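# Lay duct in covered trench and close both covers

## Task

Place the duct inside the trench that has covers, then close both covers again. The result counts only if the duct and the covers stay in place with no robot holding them. Finish by opening the grippers and moving the arms away.

## Robot and tools

Robots: three identical i2rt Big YAM arms named arm1, arm2 and arm3. Each has six joints, a two-finger gripper and a wrist camera. With joints 1 and 6 at 0 and the hand level and pointing forward, the wrist camera sits on top of the hand and looks toward the fingertips. The hand reaches roughly 1.0 m from the joint-1 axis at full stretch. Joints move at different speeds, so the hand can sweep a wide, curved path between two postures. A fourth camera, cam_high, is fixed in the room.

Joints, all absolute angles in radians except the gripper, with the allowed range and the tolerance for counting as arrived:
- joint1_rad: -2.879 to 2.879 (±0.045). Turns the whole arm about its base; positive is counter-clockwise seen from above; 0 points the arm the way its base faces.
- joint2_rad: 0 to 3.141 (±0.14). Shoulder; 0 has the upper arm lying back roughly level, increasing raises it and then tips it forward.
- joint3_rad: 0 to 3.019 (±0.09). Elbow; 0 is fully folded, increasing opens it.
- joint4_rad: -1.692 to 1.57 (±0.055). Hand pitch; positive tilts the fingers up.
- joint5_rad: -1.57 to 1.57 (±0.03). Sideways hand swing; positive goes to the arm's right.
- joint6_rad: -2.094 to 2.094 (±0.035). Hand roll; positive is clockwise viewed from behind the hand.
- gripper_m: 0 to 0.093 m (±0.003), the fingertip gap. Each finger pad squeezes with up to about 50 to 62 N, less on some units.

Frames: one shared scene frame, origin on the floor, +z up. The hand point is midway between the fingertips; the hand's z axis runs along the fingers and the fingers close along its y axis. Base poses are not printed.

Tools:
- execute_actions(actions, cameras). actions is a list holding one action or nothing. An action is an object keyed by arm name; under each arm put "joints", an object of joint names to absolute targets (radians, gripper in metres). Only the joints you name get new targets; each arm is its own separate entry, not one shared list. Example: {"arm1": {"joints": {"gripper_m": 0.05}}, "arm2": {"joints": {"joint1_rad": 0.3}}}. All motions in one action begin together and may finish at different moments; one action runs at most 15 s. An unknown key or out-of-range number rejects the whole call and nothing moves. An empty list just reports state and images. cameras picks which images come back: any of arm1_cam_wrist, arm2_cam_wrist, arm3_cam_wrist, cam_high, or "all"; omitted or null means all, [] means none. The "pictures" line gives the image order.
- wait(seconds): 0 to 10 s, commands nothing, then returns state and images.
- zoom_image(camera, region): a finer view of part of that camera's latest full image; region is [x0, y0, x1, y1] in pixels, (0,0) top-left, at most 504 by 504.
- finished_scene(scene): pass the current scene's number to end it for good; the result says if the goal was met and gives the next task. Do it only when everything rests unsupported and the arms are clear.

Reading results: joint_status tells how each commanded motion of the last accepted action ended. "off_target" means it stopped short and may still be pushing. After "contact_stop" or "time_out" the joint usually holds where it stopped; but a timed-out joint may keep its target, or one no more than 0.375, 0.375, 0.113, 0.225, 0.075, 0.3 rad (joints 1-6) from its position, keep pushing, and move on if freed; on_its_own lists such joints. Command its reported position to relieve the push. "joint command not followed" (often with a "cause:" line) means a safety check blocked that arm's joint targets, typically the self/inter-arm collision check; the gripper part still runs, and the arm may retry those targets on later actions until you send passable ones. in on_its_own, "held at" is the held target, not the actual position. A joint left out of an action may still be driving toward an older target. A target very near the current position may not move anything. Joint torques are raw drive outputs per joint, nonzero even unloaded, offset and noisy; treat them as rough hints. Once a stop is reported, later motion calls in the same reply are skipped.

Collision hazards: the arms do not yield on contact and can push hard. Two robots pressing hard together ends the run as a failure; a hard hit may too. The anti-collision check can act too late and ignores fingers, gripper housings and wrist cameras. Nothing reports robot-to-robot touches, so watch the images. Arms do not wait for one another.

Heat: sustained load heats motors, even while you are thinking. A MOTOR HOT line appears from 85 °C; at 100 °C that arm and its gripper go limp and drop, reported as OVER-TEMPERATURE FAULT, with "limit_stop_at_motor_heat" for affected keys; resend targets afterwards. Avoid long hard pushes and long heavy holds.

The world keeps running during your thinking, with the last command held. A loose object may occasionally get nudged. Never knock anything off the work area or onto the floor; avoid drops, slips, slams and hard impacts.

Cameras: pinhole plus radial distortion, 504x504 images. Calibration lines give K, distortion D, T_world_to_cam (scene frame to camera, metres) and pos_world; real values can differ slightly (fixed cameras up to about 2.3 degrees and 9 mm). Wrist camera poses derive from reported joint angles, so joint errors enlarge their uncertainty. Results list any camera whose calibration changed.

Each tool is called as name(argument=value, ...) on one line, values as JSON.

## Session

I'll start by looking at the current state of the scene.

execute_actions(actions=[])

Scene clock: 0.00 s.
Joint torques (N m, as the arm reports them, + toward a larger angle): no reading
arm1.joint_positions: joint1_rad=-0.007 joint2_rad=+0.455 joint3_rad=+1.312 joint4_rad=-1.247 joint5_rad=+0.022 joint6_rad=+0.344 gripper_m=+0.094
arm1.joint_status: not commanded
arm1.hand: x=-0.7801 y=-0.0696 z=+1.4702 quat_wxyz=(-0.550, -0.145, -0.818, -0.083) (m; scene frame)
arm2.joint_positions: joint1_rad=-0.486 joint2_rad=+0.463 joint3_rad=+1.423 joint4_rad=-1.399 joint5_rad=+0.202 joint6_rad=-0.388 gripper_m=+0.095
arm2.joint_status: not commanded
arm2.hand: x=+0.1354 y=-0.4411 z=+1.3221 quat_wxyz=(-0.536, +0.506, -0.670, -0.091) (m; scene frame)
arm3.joint_positions: joint1_rad=-0.045 joint2_rad=+0.501 joint3_rad=+1.429 joint4_rad=-1.162 joint5_rad=+0.128 joint6_rad=+0.492 gripper_m=+0.095
arm3.joint_status: not commanded
arm3.hand: x=+0.7832 y=-0.0694 z=+1.5883 quat_wxyz=(-0.092, -0.745, +0.243, +0.615) (m; scene frame)
pictures: arm1_cam_wrist, arm2_cam_wrist, arm3_cam_wrist, cam_high
Images, in order (width x height): arm1_cam_wrist 504x504, arm2_cam_wrist 504x504, arm3_cam_wrist 504x504, cam_high 504x504.

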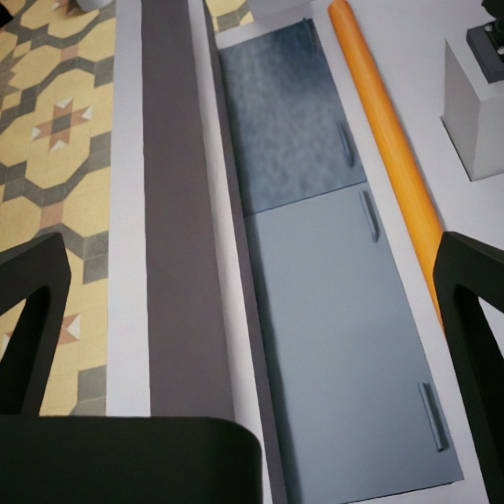

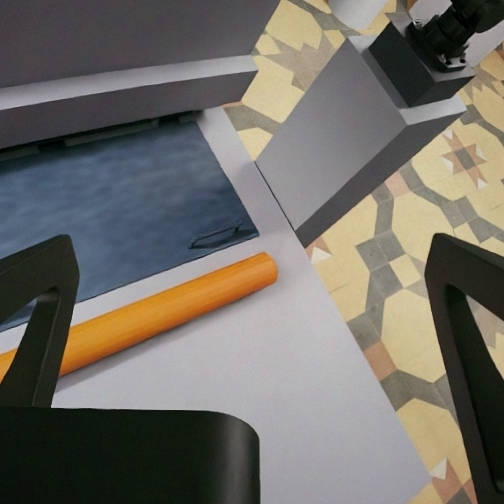

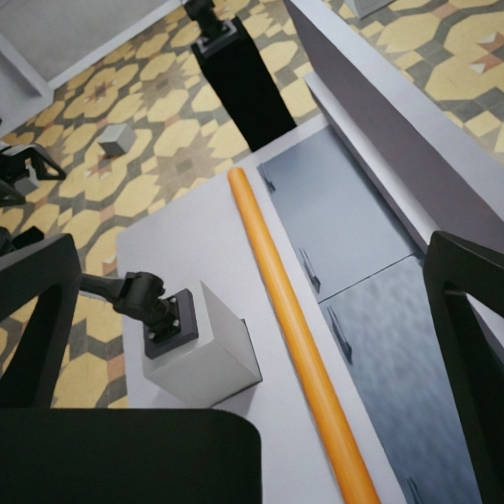

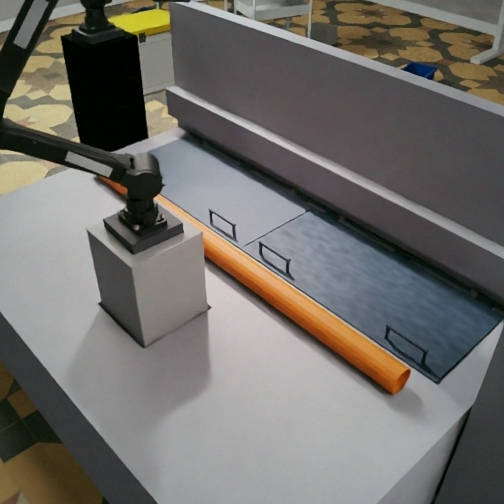

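zoom_image(camera="cam_high", region=[0, 0, 252, 252])

zoom_image(camera="cam_high", region=[252, 200, 504, 452])

zoom_image(camera="cam_high", region=[80, 120, 332, 372])

Region (0, 0, 252, 252) of cam_high's 504x504 image, scaled by 2.000, with more detail than that image has.

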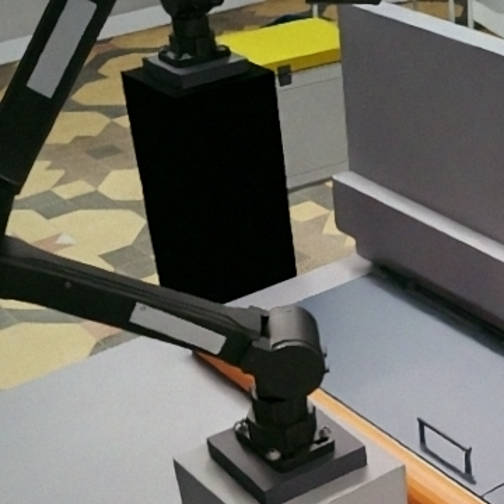

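Region (252, 200, 504, 452) of cam_high's 504x504 image, scaled by 2.000, with more detail than that image has.

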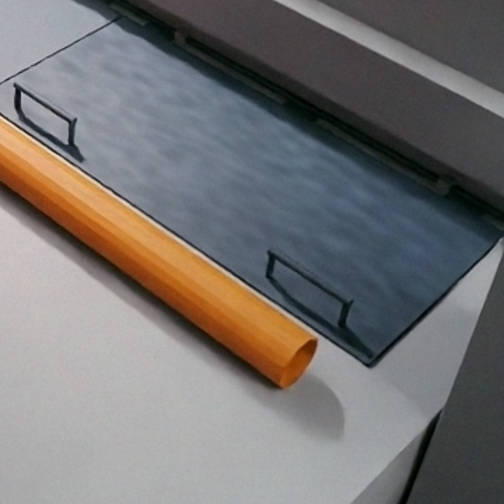

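Region (80, 120, 332, 372) of cam_high's 504x504 image, scaled by 2.000, with more detail than that image has.

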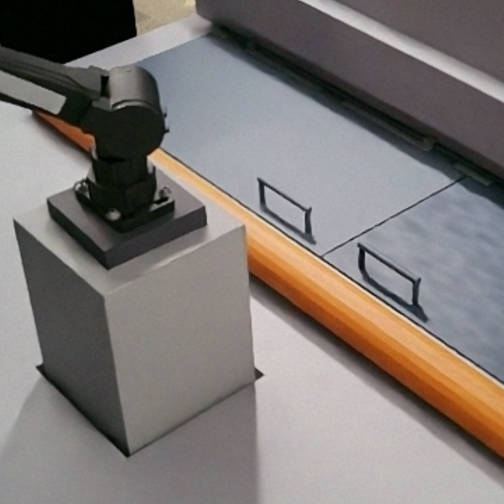

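zoom_image(camera="arm1_cam_wrist", region=[252, 252, 504, 504])

zoom_image(camera="arm1_cam_wrist", region=[200, 0, 452, 252])

zoom_image(camera="arm3_cam_wrist", region=[180, 100, 432, 352])

zoom_image(camera="arm2_cam_wrist", region=[100, 50, 352, 302])

Region (252, 252, 504, 504) of arm1_cam_wrist's 504x504 image, scaled by 2.000, with more detail than that image has.

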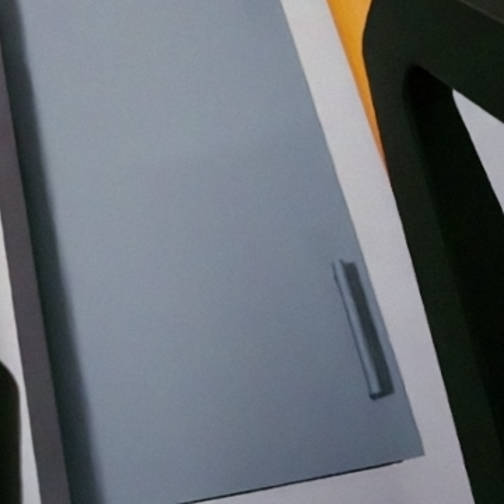

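Region (200, 0, 452, 252) of arm1_cam_wrist's 504x504 image, scaled by 2.000, with more detail than that image has.

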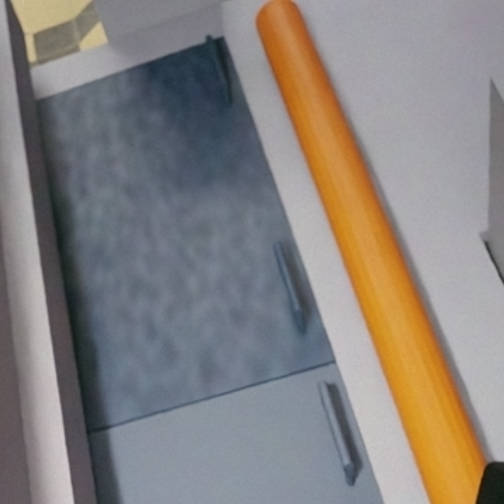

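Region (180, 100, 432, 352) of arm3_cam_wrist's 504x504 image, scaled by 2.000, with more detail than that image has.

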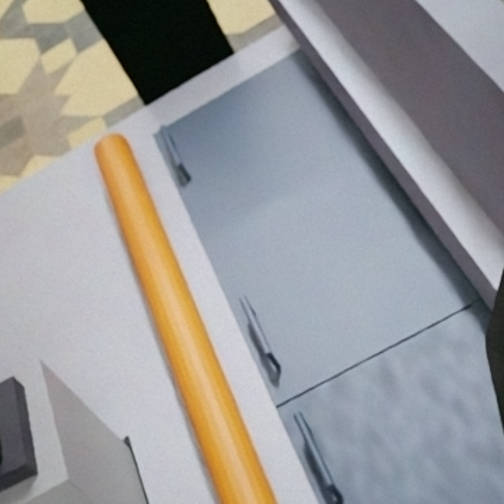

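Region (100, 50, 352, 302) of arm2_cam_wrist's 504x504 image, scaled by 2.000, with more detail than that image has.

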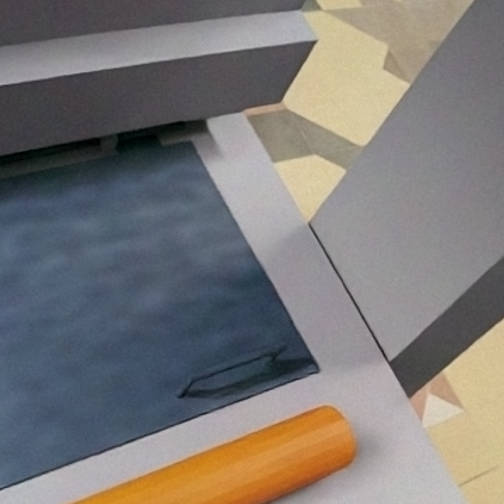

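zoom_image(camera="cam_high", region=[150, 70, 330, 250])

zoom_image(camera="cam_high", region=[330, 150, 504, 324])

zoom_image(camera="arm2_cam_wrist", region=[0, 30, 260, 290])

Region (150, 70, 330, 250) of cam_high's 504x504 image, scaled by 2.800, with more detail than that image has.

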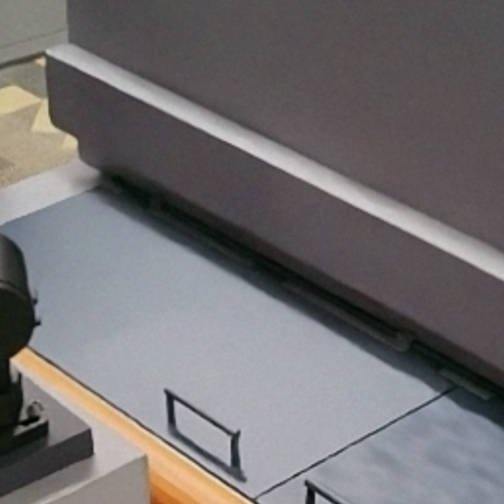

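Region (330, 150, 504, 324) of cam_high's 504x504 image, scaled by 2.897, with more detail than that image has.

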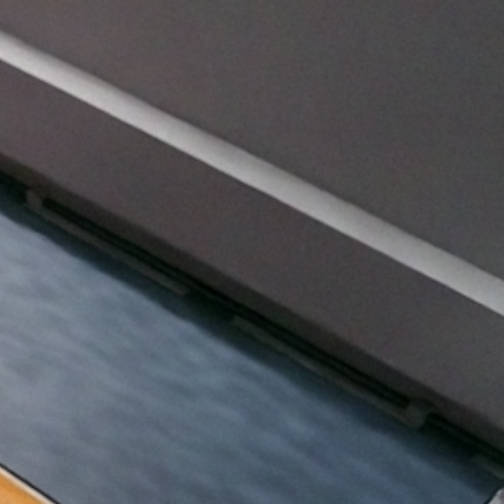

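Region (0, 30, 260, 290) of arm2_cam_wrist's 504x504 image, scaled by 1.938, with more detail than that image has.

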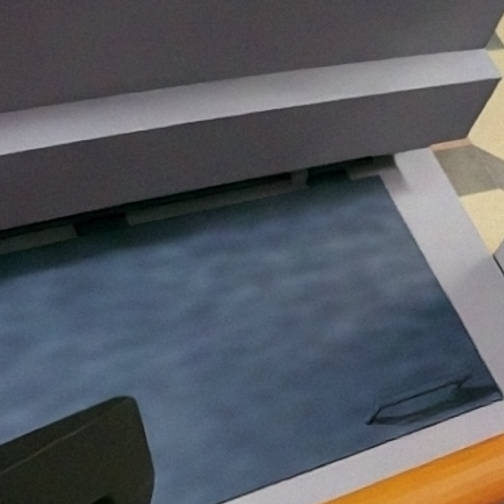

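execute_actions(actions=[{"arm1": {"joints": {"joint2_rad": 0.9, "joint5_rad": 0.5}}, "arm2": {"joints": {"joint4_rad": -0.9}}, "arm3": {"joints": {"joint3_rad": 1.1}}}], cameras=[])

Scene clock: 81.33 s.
Joint torques (N m, as the arm reports them, + toward a larger angle): arm1=[ 0.48 -5.28 10.98  2.06  0.58 -0.01] | arm2=[ 0.94  4.98  6.93  2.74 -0.02  0.07] | arm3=[-0.06  1.26  7.97  2.24  0.03 -0.03]
arm1.joint_positions: joint1_rad=-0.007 joint2_rad=+0.902 joint3_rad=+1.312 joint4_rad=-1.247 joint5_rad=+0.495 joint6_rad=+0.344 gripper_m=+0.094
arm1.joint_status: all done
arm1.hand: x=-0.6276 y=-0.1478 z=+1.3720 quat_wxyz=(-0.382, -0.239, -0.877, +0.169) (m; scene frame)
arm2.joint_positions: joint1_rad=-0.486 joint2_rad=+0.463 joint3_rad=+1.423 joint4_rad=-0.928 joint5_rad=+0.202 joint6_rad=-0.388 gripper_m=+0.095
arm2.joint_status: all done
arm2.hand: x=+0.1467 y=-0.4221 z=+1.4330 quat_wxyz=(-0.702, +0.395, -0.569, -0.163) (m; scene frame)
arm3.joint_positions: joint1_rad=-0.045 joint2_rad=+0.508 joint3_rad=+1.091 joint4_rad=-1.161 joint5_rad=+0.128 joint6_rad=+0.492 gripper_m=+0.095
arm3.joint_status: all done
arm3.hand: x=+0.7243 y=-0.0677 z=+1.4177 quat_wxyz=(-0.054, -0.839, +0.259, +0.476) (m; scene frame)
pictures: none
No camera images: the call's "cameras" was empty. Leave "cameras" out to get every camera's image.

execute_actions(actions=[{"arm1": {"joints": {"joint1_rad": -0.389, "joint2_rad": 2.441, "joint3_rad": 0.936, "joint4_rad": -0.166, "joint5_rad": -0.242, "joint6_rad": -0.397, "gripper_m": 0.05}}, "arm2": {"joints": {"joint1_rad": 0.236, "joint2_rad": 1.673, "joint3_rad": 0.539, "joint4_rad": -0.437, "joint5_rad": 0.0, "joint6_rad": -1.382, "gripper_m": 0.093}}, "arm3": {"joints": {"joint1_rad": 0.295, "joint2_rad": 2.585, "joint3_rad": 0.964, "joint4_rad": -0.031, "joint5_rad": 0.249, "joint6_rad": 0.315, "gripper_m": 0.05}}}])

Scene clock: 186.13 s.
Joint torques (N m, as the arm reports them, + toward a larger angle): arm1=[  0.46 -17.32   0.14   0.6   -0.19  -0.13] | arm2=[ 0.63 -8.28  3.56  0.63 -0.26 -0.06] | arm3=[  0.61 -17.54  -0.66   0.63   0.23  -0.06]
arm1.joint_positions: joint1_rad=-0.389 joint2_rad=+2.447 joint3_rad=+0.936 joint4_rad=-0.174 joint5_rad=-0.237 joint6_rad=-0.388 gripper_m=+0.050
arm1.joint_status: all done
arm1.hand: x=-0.6290 y=-0.1658 z=+0.6178 quat_wxyz=(+0.009, -0.003, -0.992, -0.127) (m; scene frame)
arm2.joint_positions: joint1_rad=+0.236 joint2_rad=+1.664 joint3_rad=+0.530 joint4_rad=-0.454 joint5_rad=+0.003 joint6_rad=-1.373 gripper_m=+0.093
arm2.joint_status: all done
arm2.hand: x=-0.0214 y=-0.2724 z=+0.6616 quat_wxyz=(+0.005, +1.000, -0.005, +0.005) (m; scene frame)
arm3.joint_positions: joint1_rad=+0.288 joint2_rad=+2.588 joint3_rad=+0.962 joint4_rad=-0.041 joint5_rad=+0.248 joint6_rad=+0.325 gripper_m=+0.050
arm3.joint_status: all done
arm3.hand: x=+0.6361 y=-0.1582 z=+0.6186 quat_wxyz=(+0.131, -0.991, +0.008, -0.007) (m; scene frame)
pictures: arm1_cam_wrist, arm2_cam_wrist, arm3_cam_wrist, cam_high
camera_calibration (this result's frames):
arm1_cam_wrist: T_world_to_cam=[[0.00769315, -0.968892, -0.247366, -0.000520266], [-0.798506, -0.15486, 0.581728, -0.881428], [-0.601938, 0.193048, -0.774857, 0.260104], [0, 0, 0, 1]] pos_world=[-0.547255, -0.187215, 0.714166]
arm2_cam_wrist: T_world_to_cam=[[0.00993203, 0.99938, -0.0337725, 0.292221], [0.810947, 0.0117099, 0.585002, -0.358225], [0.585035, -0.033198, -0.810328, 0.66334], [0, 0, 0, 1]] pos_world=[-0.100478, -0.265824, 0.756955]
arm3_cam_wrist: T_world_to_cam=[[0.00529557, 0.963715, 0.266879, -0.0129022], [0.811508, -0.160088, 0.561985, -0.885004], [0.584318, 0.213599, -0.78291, 0.267041], [0, 0, 0, 1]] pos_world=[0.562219, -0.186284, 0.709871]
Images, in order (width x height): arm1_cam_wrist 504x504, arm2_cam_wrist 504x504, arm3_cam_wrist 504x504, cam_high 504x504.

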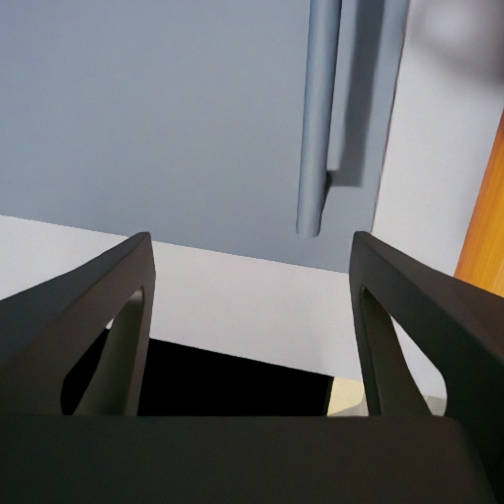

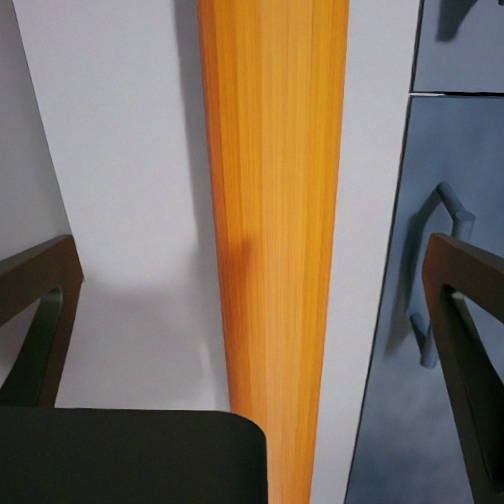

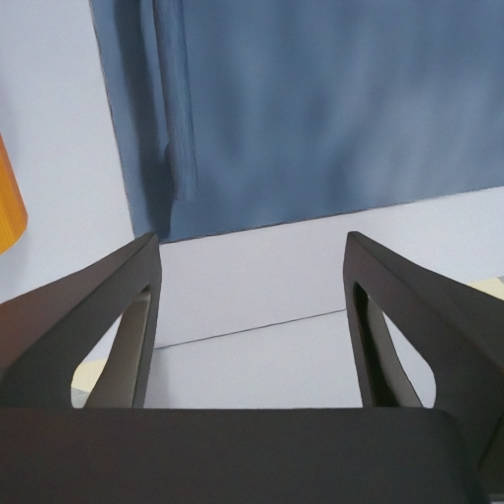

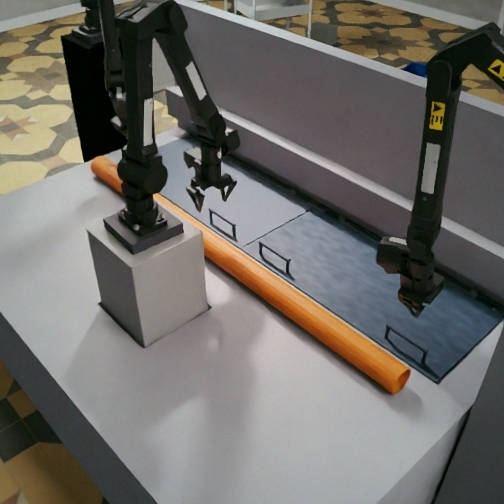

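zoom_image(camera="cam_high", region=[60, 110, 260, 310])

zoom_image(camera="cam_high", region=[340, 230, 504, 394])

zoom_image(camera="arm2_cam_wrist", region=[0, 100, 504, 400])

Region (60, 110, 260, 310) of cam_high's 504x504 image, scaled by 2.520, with more detail than that image has.

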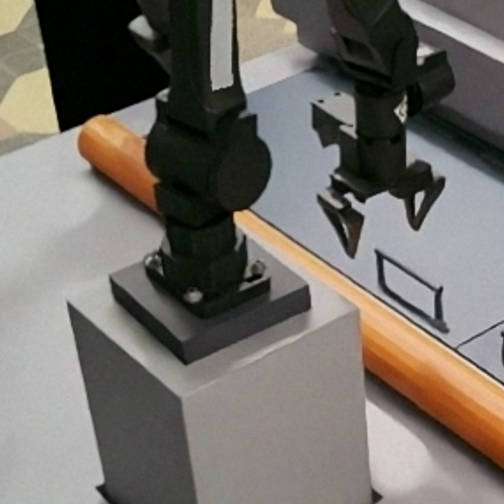

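Region (340, 230, 504, 394) of cam_high's 504x504 image, scaled by 3.073, with more detail than that image has.

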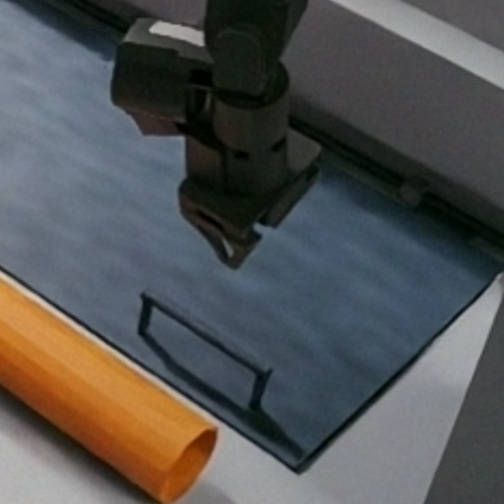

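Region (0, 100, 504, 400) of arm2_cam_wrist's 504x504 image, scaled by 1.000; it fills the top 300 rows of this view, and the rest is white.

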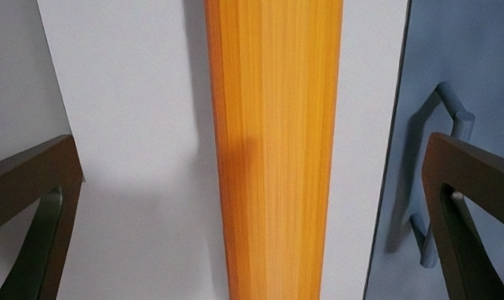

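execute_actions(actions=[{"arm1": {"joints": {"joint1_rad": -0.547, "joint2_rad": 2.682, "joint3_rad": 1.195, "joint4_rad": -0.374, "joint5_rad": -0.442, "joint6_rad": -0.609, "gripper_m": 0.045}}, "arm3": {"joints": {"joint1_rad": 0.445, "joint2_rad": 2.809, "joint3_rad": 1.243, "joint4_rad": -0.253, "joint5_rad": 0.466, "joint6_rad": 0.514, "gripper_m": 0.045}}}], cameras=["arm1_cam_wrist", "arm3_cam_wrist", "cam_high"])

Scene clock: 280.10 s.
Joint torques (N m, as the arm reports them, + toward a larger angle): arm1=[  1.23 -18.75   0.59  -0.48  -0.3   -0.12] | arm2=[ 0.5  -8.3   3.59  0.65 -0.25 -0.04] | arm3=[ -0.82 -19.25  -0.46  -0.58   0.43   0.14]
arm1.joint_positions: joint1_rad=-0.558 joint2_rad=+2.685 joint3_rad=+1.185 joint4_rad=-0.367 joint5_rad=-0.437 joint6_rad=-0.600 gripper_m=+0.045
arm1.joint_status: all done
arm1.hand: x=-0.6330 y=-0.1945 z=+0.5536 quat_wxyz=(+0.005, -0.008, -0.967, -0.255) (m; scene frame)
arm2.joint_positions: joint1_rad=+0.236 joint2_rad=+1.664 joint3_rad=+0.530 joint4_rad=-0.454 joint5_rad=+0.003 joint6_rad=-1.373 gripper_m=+0.093
arm2.joint_status: not commanded
arm2.hand: x=-0.0214 y=-0.2724 z=+0.6616 quat_wxyz=(+0.005, +1.000, -0.005, +0.005) (m; scene frame)
arm3.joint_positions: joint1_rad=+0.454 joint2_rad=+2.812 joint3_rad=+1.239 joint4_rad=-0.244 joint5_rad=+0.464 joint6_rad=+0.504 gripper_m=+0.045
arm3.joint_status: all done
arm3.hand: x=+0.6252 y=-0.1861 z=+0.5535 quat_wxyz=(+0.256, -0.967, -0.008, +0.001) (m; scene frame)
pictures: arm1_cam_wrist, arm3_cam_wrist, cam_high
camera_calibration (this result's frames):
arm1_cam_wrist: T_world_to_cam=[[-0.00193809, -0.872373, -0.488838, 0.102147], [-0.804858, -0.288748, 0.518486, -0.846797], [-0.593464, 0.39445, -0.701577, 0.217505], [0, 0, 0, 1]] pos_world=[-0.552272, -0.241195, 0.641583]
arm3_cam_wrist: T_world_to_cam=[[-0.0242871, 0.864524, 0.502004, -0.0986312], [0.823943, -0.267068, 0.499793, -0.83733], [0.566152, 0.425761, -0.705832, 0.236604], [0, 0, 0, 1]] pos_world=[0.553562, -0.239092, 0.635007]
Images, in order (width x height): arm1_cam_wrist 504x504, arm3_cam_wrist 504x504, cam_high 504x504.

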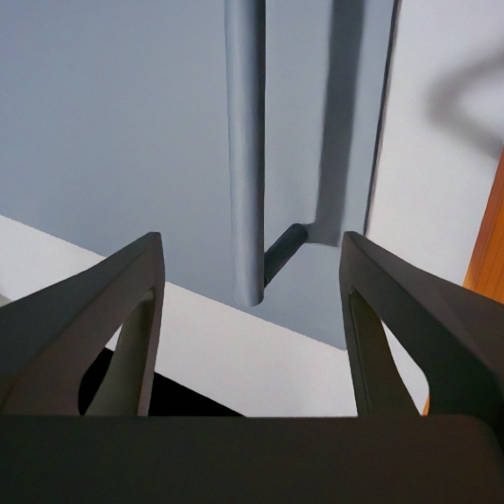

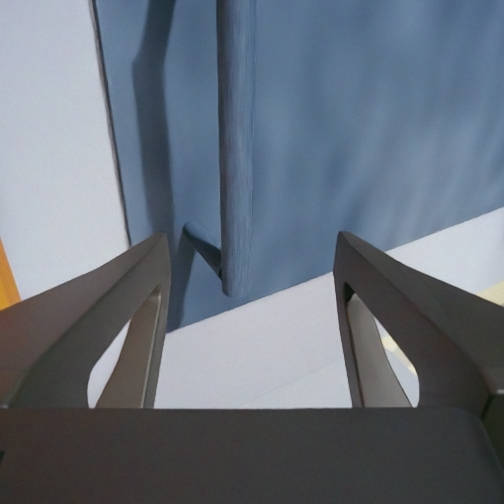

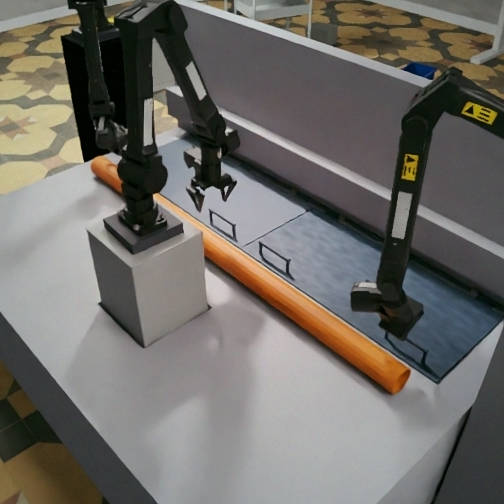

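execute_actions(actions=[{"arm1": {"joints": {"joint1_rad": -0.521, "joint2_rad": 2.752, "joint3_rad": 1.213, "joint4_rad": -0.311, "joint5_rad": -0.448, "joint6_rad": -0.573}}, "arm3": {"joints": {"joint1_rad": 0.421, "joint2_rad": 2.882, "joint3_rad": 1.287, "joint4_rad": -0.21, "joint5_rad": 0.471, "joint6_rad": 0.48}}}], cameras=["arm1_cam_wrist", "arm3_cam_wrist"])

Scene clock: 300.90 s.
Joint torques (N m, as the arm reports them, + toward a larger angle): arm1=[  1.34 -17.88  -0.29   0.28  -0.29   0.01] | arm2=[ 0.6  -8.56  3.57  0.76 -0.29 -0.04] | arm3=[ -0.97 -18.02  -0.92   0.12   0.42  -0.05]
arm1.joint_positions: joint1_rad=-0.531 joint2_rad=+2.749 joint3_rad=+1.212 joint4_rad=-0.318 joint5_rad=-0.443 joint6_rad=-0.582 gripper_m=+0.045
arm1.joint_status: all done
arm1.hand: x=-0.6336 y=-0.1823 z=+0.5286 quat_wxyz=(+0.004, -0.002, -0.967, -0.254) (m; scene frame)
arm2.joint_positions: joint1_rad=+0.236 joint2_rad=+1.664 joint3_rad=+0.530 joint4_rad=-0.454 joint5_rad=+0.003 joint6_rad=-1.373 gripper_m=+0.093
arm2.joint_status: not commanded
arm2.hand: x=-0.0214 y=-0.2724 z=+0.6616 quat_wxyz=(+0.005, +1.000, -0.005, +0.005) (m; scene frame)
arm3.joint_positions: joint1_rad=+0.432 joint2_rad=+2.872 joint3_rad=+1.289 joint4_rad=-0.216 joint5_rad=+0.469 joint6_rad=+0.490 gripper_m=+0.045
arm3.joint_status: all done
arm3.hand: x=+0.6207 y=-0.1792 z=+0.5301 quat_wxyz=(+0.255, -0.967, -0.003, +0.005) (m; scene frame)
pictures: arm1_cam_wrist, arm3_cam_wrist
camera_calibration (this result's frames):
arm1_cam_wrist: T_world_to_cam=[[0.00953167, -0.873149, -0.487361, 0.106942], [-0.804632, -0.296068, 0.514695, -0.829965], [-0.593697, 0.38724, -0.705385, 0.19533], [0, 0, 0, 1]] pos_world=[-0.552868, -0.22799, 0.617081]
arm3_cam_wrist: T_world_to_cam=[[-0.0113661, 0.866223, 0.499528, -0.0993525], [0.82702, -0.272656, 0.491626, -0.818696], [0.562057, 0.418708, -0.713285, 0.224917], [0, 0, 0, 1]] pos_world=[0.549533, -0.231336, 0.612552]
Images, in order (width x height): arm1_cam_wrist 504x504, arm3_cam_wrist 504x504.

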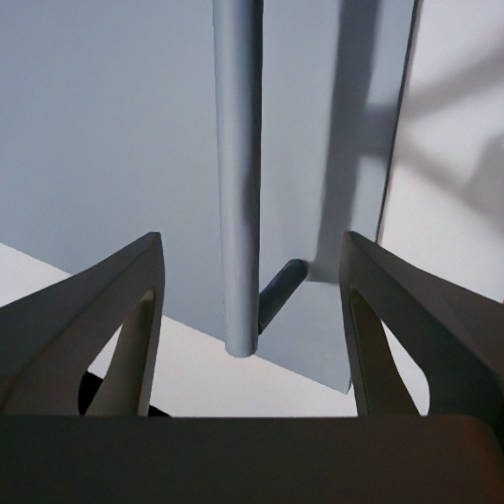

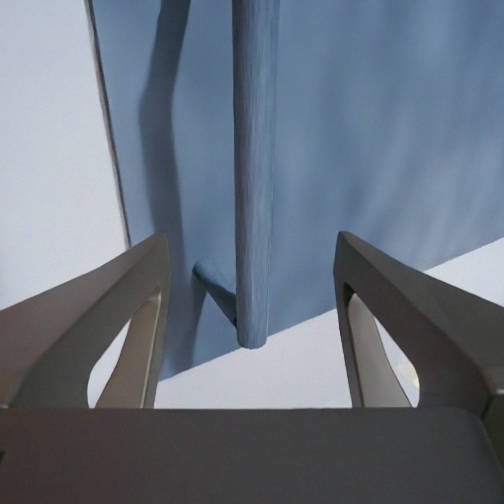

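execute_actions(actions=[{"arm1": {"joints": {"joint1_rad": -0.479, "joint2_rad": 2.819, "joint3_rad": 1.241, "joint4_rad": -0.256, "joint5_rad": -0.458, "joint6_rad": -0.547}}, "arm3": {"joints": {"joint1_rad": 0.384, "joint2_rad": 2.95, "joint3_rad": 1.345, "joint4_rad": -0.188, "joint5_rad": 0.478, "joint6_rad": 0.456}}}], cameras=["arm1_cam_wrist", "arm3_cam_wrist", "cam_high"])

Scene clock: 306.50 s.
Joint torques (N m, as the arm reports them, + toward a larger angle): arm1=[  0.91 -17.43  -0.77   0.36  -0.3   -0.02] | arm2=[ 0.93 -8.53  3.72  0.8  -0.24 -0.03] | arm3=[ -0.6  -18.19  -0.89   0.15   0.42  -0.03]
arm1.joint_positions: joint1_rad=-0.485 joint2_rad=+2.817 joint3_rad=+1.241 joint4_rad=-0.262 joint5_rad=-0.453 joint6_rad=-0.556 gripper_m=+0.045
arm1.joint_status: all done
arm1.hand: x=-0.6341 y=-0.1625 z=+0.5024 quat_wxyz=(+0.004, +0.009, -0.967, -0.254) (m; scene frame)
arm2.joint_positions: joint1_rad=+0.236 joint2_rad=+1.664 joint3_rad=+0.530 joint4_rad=-0.454 joint5_rad=+0.003 joint6_rad=-1.373 gripper_m=+0.093
arm2.joint_status: not commanded
arm2.hand: x=-0.0214 y=-0.2724 z=+0.6616 quat_wxyz=(+0.005, +1.000, -0.005, +0.005) (m; scene frame)
arm3.joint_positions: joint1_rad=+0.391 joint2_rad=+2.941 joint3_rad=+1.346 joint4_rad=-0.194 joint5_rad=+0.476 joint6_rad=+0.466 gripper_m=+0.045
arm3.joint_status: all done
arm3.hand: x=+0.6177 y=-0.1639 z=+0.5038 quat_wxyz=(+0.256, -0.967, +0.006, +0.003) (m; scene frame)
pictures: arm1_cam_wrist, arm3_cam_wrist, cam_high
camera_calibration (this result's frames):
arm1_cam_wrist: T_world_to_cam=[[0.0305775, -0.87247, -0.48771, 0.125134], [-0.801085, -0.313202, 0.510066, -0.809217], [-0.597769, 0.375101, -0.7085, 0.165864], [0, 0, 0, 1]] pos_world=[-0.552929, -0.206488, 0.591298]
arm3_cam_wrist: T_world_to_cam=[[0.00485368, 0.865363, 0.501122, -0.110474], [0.822105, -0.288756, 0.490676, -0.79819], [0.569315, 0.409594, -0.712821, 0.195204], [0, 0, 0, 1]] pos_world=[0.5456, -0.214836, 0.586159]
Images, in order (width x height): arm1_cam_wrist 504x504, arm3_cam_wrist 504x504, cam_high 504x504.

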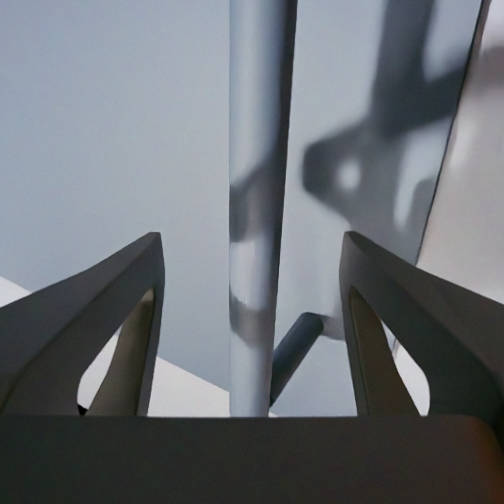

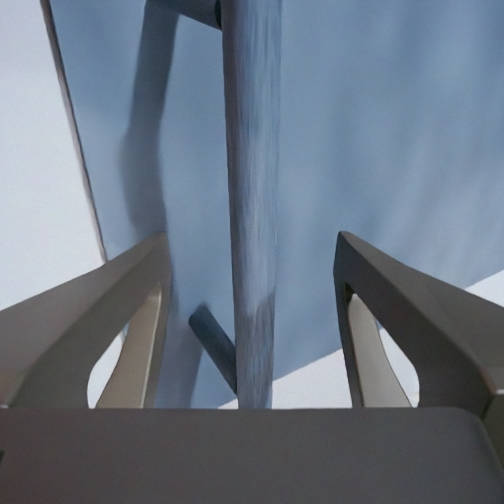

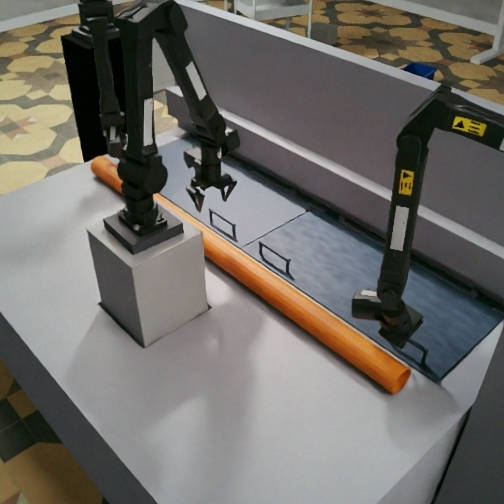

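execute_actions(actions=[{"arm1": {"joints": {"gripper_m": 0.004}}, "arm3": {"joints": {"gripper_m": 0.004}}}], cameras=["arm1_cam_wrist", "arm3_cam_wrist"])

Scene clock: 310.60 s.
Joint torques (N m, as the arm reports them, + toward a larger angle): arm1=[  0.9  -17.68  -0.68   0.15  -0.34  -0.02] | arm2=[ 0.99 -8.36  3.69  0.67 -0.27 -0.04] | arm3=[ -0.62 -18.16  -0.92   0.18   0.34  -0.04]
arm1.joint_positions: joint1_rad=-0.485 joint2_rad=+2.817 joint3_rad=+1.241 joint4_rad=-0.261 joint5_rad=-0.452 joint6_rad=-0.551 gripper_m=+0.010
arm1.joint_status: gripper_m off_target (ended at +0.010, target +0.004)
arm1.hand: x=-0.6339 y=-0.1628 z=+0.5022 quat_wxyz=(+0.004, +0.007, -0.967, -0.253) (m; scene frame)
arm2.joint_positions: joint1_rad=+0.236 joint2_rad=+1.664 joint3_rad=+0.530 joint4_rad=-0.454 joint5_rad=+0.003 joint6_rad=-1.373 gripper_m=+0.093
arm2.joint_status: not commanded
arm2.hand: x=-0.0214 y=-0.2724 z=+0.6616 quat_wxyz=(+0.005, +1.000, -0.005, +0.005) (m; scene frame)
arm3.joint_positions: joint1_rad=+0.391 joint2_rad=+2.941 joint3_rad=+1.346 joint4_rad=-0.194 joint5_rad=+0.478 joint6_rad=+0.465 gripper_m=+0.010
arm3.joint_status: gripper_m off_target (ended at +0.009, target +0.004)
arm3.hand: x=+0.6175 y=-0.1636 z=+0.5039 quat_wxyz=(+0.257, -0.966, +0.005, +0.004) (m; scene frame)
pictures: arm1_cam_wrist, arm3_cam_wrist
camera_calibration (this result's frames):
arm1_cam_wrist: T_world_to_cam=[[0.0263046, -0.87343, -0.486239, 0.121176], [-0.801524, -0.3091, 0.511875, -0.809584], [-0.597383, 0.376267, -0.708206, 0.16626], [0, 0, 0, 1]] pos_world=[-0.552768, -0.206962, 0.591073]
arm3_cam_wrist: T_world_to_cam=[[0.00334278, 0.864334, 0.502907, -0.110962], [0.822686, -0.288276, 0.489984, -0.797977], [0.568486, 0.412096, -0.712039, 0.195829], [0, 0, 0, 1]] pos_world=[0.54553, -0.21483, 0.586238]
Images, in order (width x height): arm1_cam_wrist 504x504, arm3_cam_wrist 504x504.

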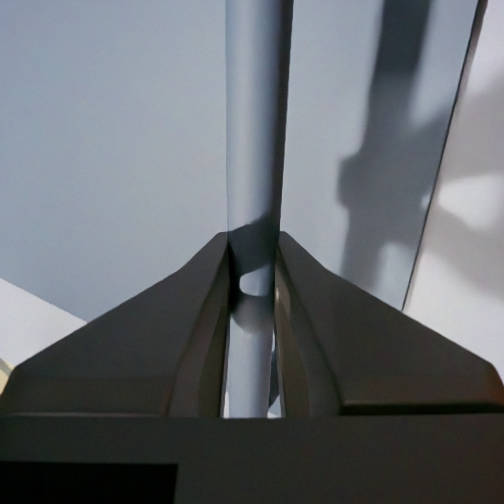

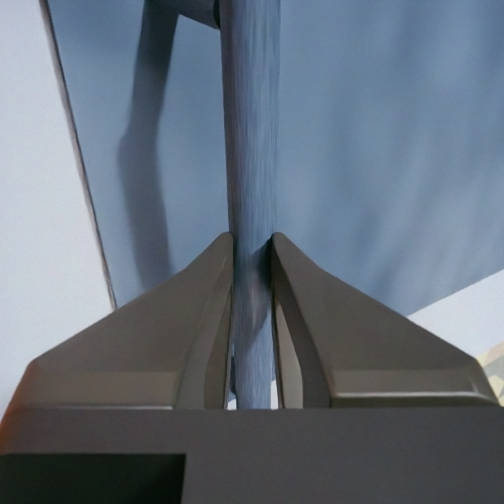

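execute_actions(actions=[{"arm1": {"joints": {"joint1_rad": -0.402, "joint2_rad": 2.673, "joint3_rad": 1.087, "joint4_rad": -0.161, "joint5_rad": -0.35, "joint6_rad": -0.446}}, "arm3": {"joints": {"joint1_rad": 0.304, "joint2_rad": 2.803, "joint3_rad": 1.19, "joint4_rad": -0.1, "joint5_rad": 0.366, "joint6_rad": 0.358}}}], cameras=["cam_high"])

Scene clock: 320.00 s.
Joint torques (N m, as the arm reports them, + toward a larger angle): arm1=[  1.77 -24.52  -5.36  -1.03  -0.95   0.  ] | arm2=[ 0.8  -8.37  3.65  0.64 -0.26 -0.02] | arm3=[ -1.3  -25.37  -5.17  -1.2    1.34  -0.04]
arm1.joint_positions: joint1_rad=-0.420 joint2_rad=+2.747 joint3_rad=+1.140 joint4_rad=-0.134 joint5_rad=-0.323 joint6_rad=-0.451 gripper_m=+0.010
arm1.joint_status: all done
arm1.hand: x=-0.6342 y=-0.1607 z=+0.5157 quat_wxyz=(+0.010, +0.006, -0.984, -0.177) (m; scene frame)
arm2.joint_positions: joint1_rad=+0.236 joint2_rad=+1.664 joint3_rad=+0.530 joint4_rad=-0.454 joint5_rad=+0.003 joint6_rad=-1.373 gripper_m=+0.093
arm2.joint_status: not commanded
arm2.hand: x=-0.0214 y=-0.2724 z=+0.6616 quat_wxyz=(+0.005, +1.000, -0.005, +0.005) (m; scene frame)
arm3.joint_positions: joint1_rad=+0.320 joint2_rad=+2.875 joint3_rad=+1.245 joint4_rad=-0.074 joint5_rad=+0.340 joint6_rad=+0.367 gripper_m=+0.009
arm3.joint_status: all done
arm3.hand: x=+0.6179 y=-0.1599 z=+0.5171 quat_wxyz=(+0.180, -0.984, +0.008, -0.003) (m; scene frame)
pictures: cam_high
Images, in order (width x height): cam_high 504x504.

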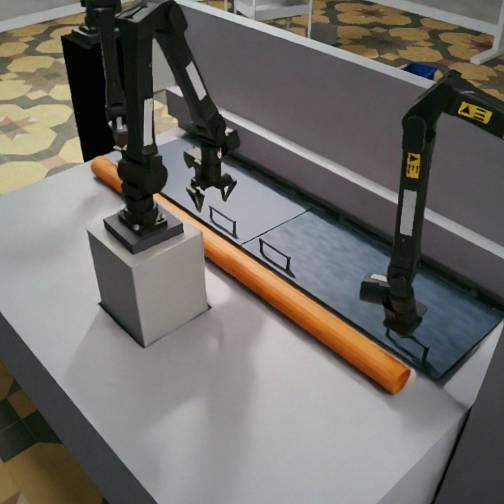

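execute_actions(actions=[{"arm1": {"joints": {"joint1_rad": -0.314, "joint2_rad": 2.453, "joint3_rad": 0.913, "joint4_rad": -0.081, "joint5_rad": -0.282, "joint6_rad": -0.34}}, "arm3": {"joints": {"joint1_rad": 0.212, "joint2_rad": 2.59, "joint3_rad": 1.015, "joint4_rad": -0.025, "joint5_rad": 0.289, "joint6_rad": 0.25}}}], cameras=["cam_high", "arm2_cam_wrist"])

Scene clock: 340.87 s.
Joint torques (N m, as the arm reports them, + toward a larger angle): arm1=[  1.51 -23.51  -2.06  -0.57  -1.18  -0.03] | arm2=[ 0.55 -8.19  3.68  0.7  -0.25 -0.05] | arm3=[ -1.17 -24.94  -2.45  -0.76   1.42  -0.03]
arm1.joint_positions: joint1_rad=-0.328 joint2_rad=+2.525 joint3_rad=+0.931 joint4_rad=-0.061 joint5_rad=-0.246 joint6_rad=-0.340 gripper_m=+0.010
arm1.joint_status: joint5_rad time_out (moved +0.076 of +0.041); the others done
arm1.on_its_own: joint5_rad reads -0.246 and still pushes toward -0.282 since a time_out
arm1.hand: x=-0.6340 y=-0.1401 z=+0.5900 quat_wxyz=(+0.001, +0.005, -0.992, -0.126) (m; scene frame)
arm2.joint_positions: joint1_rad=+0.236 joint2_rad=+1.664 joint3_rad=+0.530 joint4_rad=-0.454 joint5_rad=+0.003 joint6_rad=-1.373 gripper_m=+0.093
arm2.joint_status: not commanded
arm2.hand: x=-0.0214 y=-0.2724 z=+0.6616 quat_wxyz=(+0.005, +1.000, -0.005, +0.005) (m; scene frame)
arm3.joint_positions: joint1_rad=+0.224 joint2_rad=+2.665 joint3_rad=+1.036 joint4_rad=-0.005 joint5_rad=+0.259 joint6_rad=+0.256 gripper_m=+0.009
arm3.joint_status: all done
arm3.hand: x=+0.6166 y=-0.1390 z=+0.5904 quat_wxyz=(+0.132, -0.991, +0.007, +0.002) (m; scene frame)
pictures: arm2_cam_wrist, cam_high
camera_calibration (this result's frames):
arm2_cam_wrist: T_world_to_cam=[[0.00993203, 0.99938, -0.0337725, 0.292221], [0.810947, 0.0117099, 0.585002, -0.358225], [0.585035, -0.033198, -0.810328, 0.66334], [0, 0, 0, 1]] pos_world=[-0.100478, -0.265824, 0.756955]
Images, in order (width x height): arm2_cam_wrist 504x504, cam_high 504x504.

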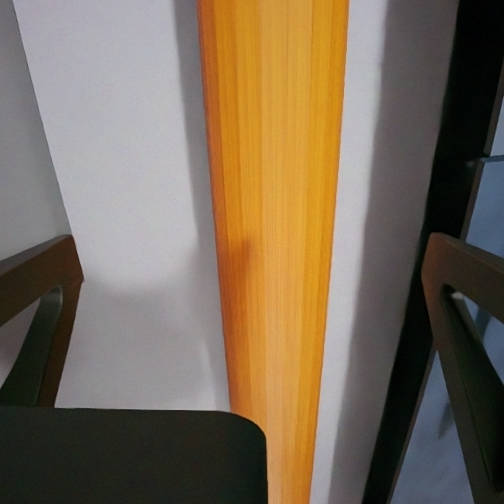

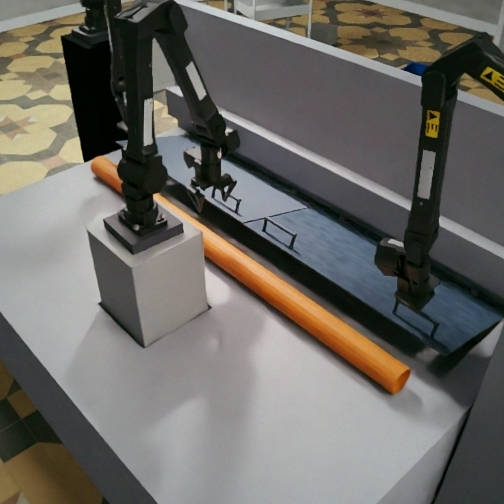

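execute_actions(actions=[{"arm1": {"joints": {"joint1_rad": -0.066, "joint2_rad": 2.21, "joint3_rad": 0.732, "joint4_rad": -0.066, "joint5_rad": -0.024, "joint6_rad": -0.084}}, "arm3": {"joints": {"joint1_rad": -0.03, "joint2_rad": 2.363, "joint3_rad": 0.839, "joint4_rad": -0.02, "joint5_rad": 0.024, "joint6_rad": 0.002}}}], cameras=["cam_high", "arm2_cam_wrist"])

Scene clock: 351.23 s.
Joint torques (N m, as the arm reports them, + toward a larger angle): arm1=[  1.62 -20.16  -0.88  -0.23  -0.59  -0.03] | arm2=[ 0.66 -8.19  3.61  0.69 -0.26 -0.03] | arm3=[ -0.47 -22.88  -1.6   -0.63   0.51  -0.02]
arm1.joint_positions: joint1_rad=-0.082 joint2_rad=+2.265 joint3_rad=+0.745 joint4_rad=-0.049 joint5_rad=-0.001 joint6_rad=-0.084 gripper_m=+0.010
arm1.joint_status: all done
arm1.hand: x=-0.6350 y=-0.0966 z=+0.6679 quat_wxyz=(-0.001, +0.005, -1.000, +0.004) (m; scene frame)
arm2.joint_positions: joint1_rad=+0.236 joint2_rad=+1.664 joint3_rad=+0.530 joint4_rad=-0.454 joint5_rad=+0.003 joint6_rad=-1.373 gripper_m=+0.093
arm2.joint_status: not commanded
arm2.hand: x=-0.0214 y=-0.2724 z=+0.6616 quat_wxyz=(+0.005, +1.000, -0.005, +0.005) (m; scene frame)
arm3.joint_positions: joint1_rad=-0.024 joint2_rad=+2.427 joint3_rad=+0.855 joint4_rad=+0.000 joint5_rad=+0.011 joint6_rad=+0.005 gripper_m=+0.009
arm3.joint_status: all done
arm3.hand: x=+0.6178 y=-0.0933 z=+0.6669 quat_wxyz=(+0.004, -1.000, +0.010, +0.000) (m; scene frame)
pictures: arm2_cam_wrist, cam_high
camera_calibration (this result's frames):
arm2_cam_wrist: T_world_to_cam=[[0.00993203, 0.99938, -0.0337725, 0.292221], [0.810947, 0.0117099, 0.585002, -0.358225], [0.585035, -0.033198, -0.810328, 0.66334], [0, 0, 0, 1]] pos_world=[-0.100478, -0.265824, 0.756955]
Images, in order (width x height): arm2_cam_wrist 504x504, cam_high 504x504.

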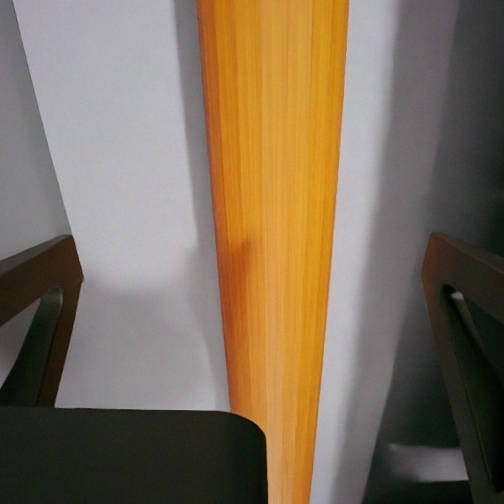

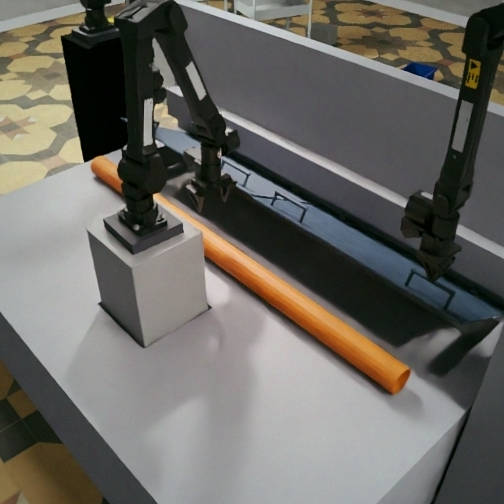

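execute_actions(actions=[{"arm1": {"joints": {"joint1_rad": 0.24, "joint2_rad": 2.038, "joint3_rad": 0.714, "joint4_rad": -0.29, "joint5_rad": 0.233, "joint6_rad": 0.233}}, "arm3": {"joints": {"joint1_rad": -0.309, "joint2_rad": 2.204, "joint3_rad": 0.833, "joint4_rad": -0.256, "joint5_rad": -0.235, "joint6_rad": -0.296}}}], cameras=["cam_high"])

Scene clock: 360.27 s.
Joint torques (N m, as the arm reports them, + toward a larger angle): arm1=[  2.41 -19.74   0.36  -0.94  -0.14   0.06] | arm2=[ 0.72 -8.51  3.69  0.77 -0.25 -0.05] | arm3=[ -1.01 -23.17  -0.4   -1.53  -0.42  -0.09]
arm1.joint_positions: joint1_rad=+0.213 joint2_rad=+2.092 joint3_rad=+0.727 joint4_rad=-0.260 joint5_rad=+0.247 joint6_rad=+0.225 gripper_m=+0.010
arm1.joint_status: all done
arm1.hand: x=-0.6345 y=-0.0394 z=+0.7277 quat_wxyz=(-0.001, +0.001, -0.992, +0.130) (m; scene frame)
arm2.joint_positions: joint1_rad=+0.236 joint2_rad=+1.664 joint3_rad=+0.530 joint4_rad=-0.454 joint5_rad=+0.003 joint6_rad=-1.373 gripper_m=+0.093
arm2.joint_status: not commanded
arm2.hand: x=-0.0214 y=-0.2724 z=+0.6616 quat_wxyz=(+0.005, +1.000, -0.005, +0.005) (m; scene frame)
arm3.joint_positions: joint1_rad=-0.297 joint2_rad=+2.273 joint3_rad=+0.846 joint4_rad=-0.219 joint5_rad=-0.231 joint6_rad=-0.288 gripper_m=+0.009
arm3.joint_status: all done
arm3.hand: x=+0.6181 y=-0.0370 z=+0.7243 quat_wxyz=(-0.122, -0.992, +0.004, -0.002) (m; scene frame)
pictures: cam_high
Images, in order (width x height): cam_high 504x504.

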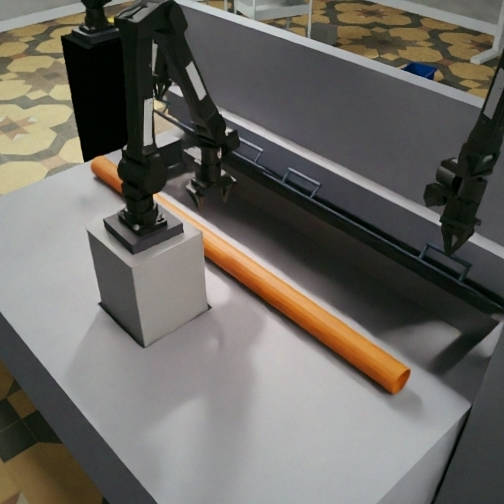

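zoom_image(camera="cam_high", region=[200, 150, 504, 420])

Region (200, 150, 504, 420) of cam_high's 504x504 image, scaled by 1.658, with more detail than that image has.

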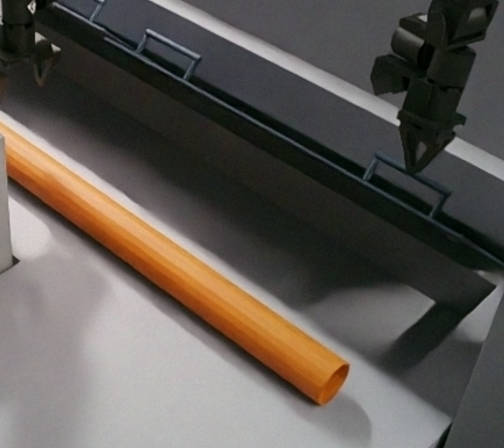

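execute_actions(actions=[{"arm1": {"joints": {"joint1_rad": 0.484, "joint2_rad": 1.986, "joint3_rad": 0.817, "joint4_rad": -0.589, "joint5_rad": 0.36, "joint6_rad": 0.503}}, "arm3": {"joints": {"joint1_rad": -0.56, "joint2_rad": 2.16, "joint3_rad": 0.97, "joint4_rad": -0.589, "joint5_rad": -0.355, "joint6_rad": -0.576}}}], cameras=["cam_high", "arm2_cam_wrist"])

Scene clock: 382.83 s.
Joint torques (N m, as the arm reports them, + toward a larger angle): arm1=[  2.96 -19.35   2.51  -2.25  -0.23   0.13] | arm2=[ 0.82 -8.47  3.6   0.77 -0.27 -0.02] | arm3=[ -2.87 -23.33   2.31  -2.29   0.27  -0.14]
arm1.joint_positions: joint1_rad=+0.448 joint2_rad=+2.032 joint3_rad=+0.818 joint4_rad=-0.535 joint5_rad=+0.381 joint6_rad=+0.491 gripper_m=+0.010
arm1.joint_status: all done
arm1.hand: x=-0.6338 y=+0.0225 z=+0.7680 quat_wxyz=(-0.008, +0.000, -0.977, +0.211) (m; scene frame)
arm2.joint_positions: joint1_rad=+0.236 joint2_rad=+1.664 joint3_rad=+0.530 joint4_rad=-0.454 joint5_rad=+0.003 joint6_rad=-1.373 gripper_m=+0.093
arm2.joint_status: not commanded
arm2.hand: x=-0.0214 y=-0.2724 z=+0.6616 quat_wxyz=(+0.005, +1.000, -0.005, +0.005) (m; scene frame)
arm3.joint_positions: joint1_rad=-0.528 joint2_rad=+2.220 joint3_rad=+0.961 joint4_rad=-0.545 joint5_rad=-0.370 joint6_rad=-0.564 gripper_m=+0.009
arm3.joint_status: all done
arm3.hand: x=+0.6195 y=+0.0282 z=+0.7667 quat_wxyz=(-0.217, -0.976, -0.001, -0.003) (m; scene frame)
pictures: arm2_cam_wrist, cam_high
camera_calibration (this result's frames):
arm2_cam_wrist: T_world_to_cam=[[0.00993203, 0.99938, -0.0337725, 0.292221], [0.810947, 0.0117099, 0.585002, -0.358225], [0.585035, -0.033198, -0.810328, 0.66334], [0, 0, 0, 1]] pos_world=[-0.100478, -0.265824, 0.756955]
Images, in order (width x height): arm2_cam_wrist 504x504, cam_high 504x504.

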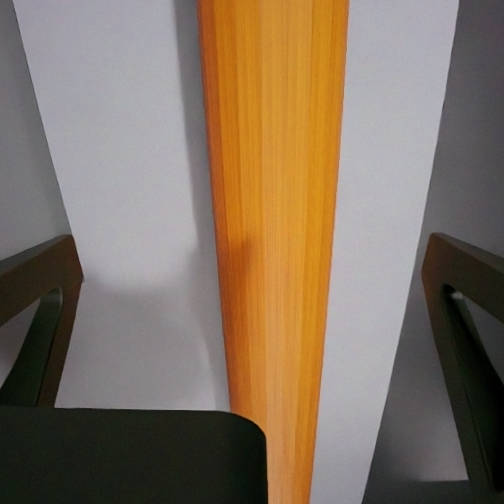

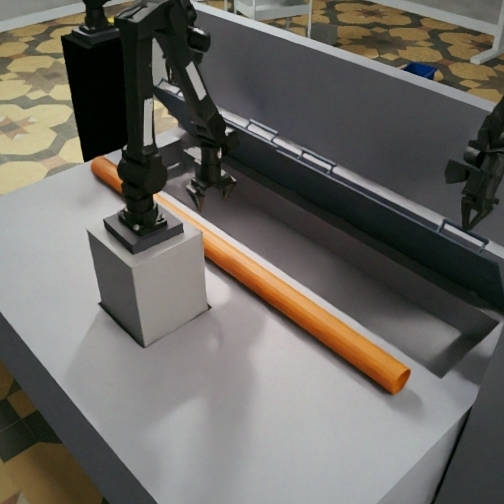

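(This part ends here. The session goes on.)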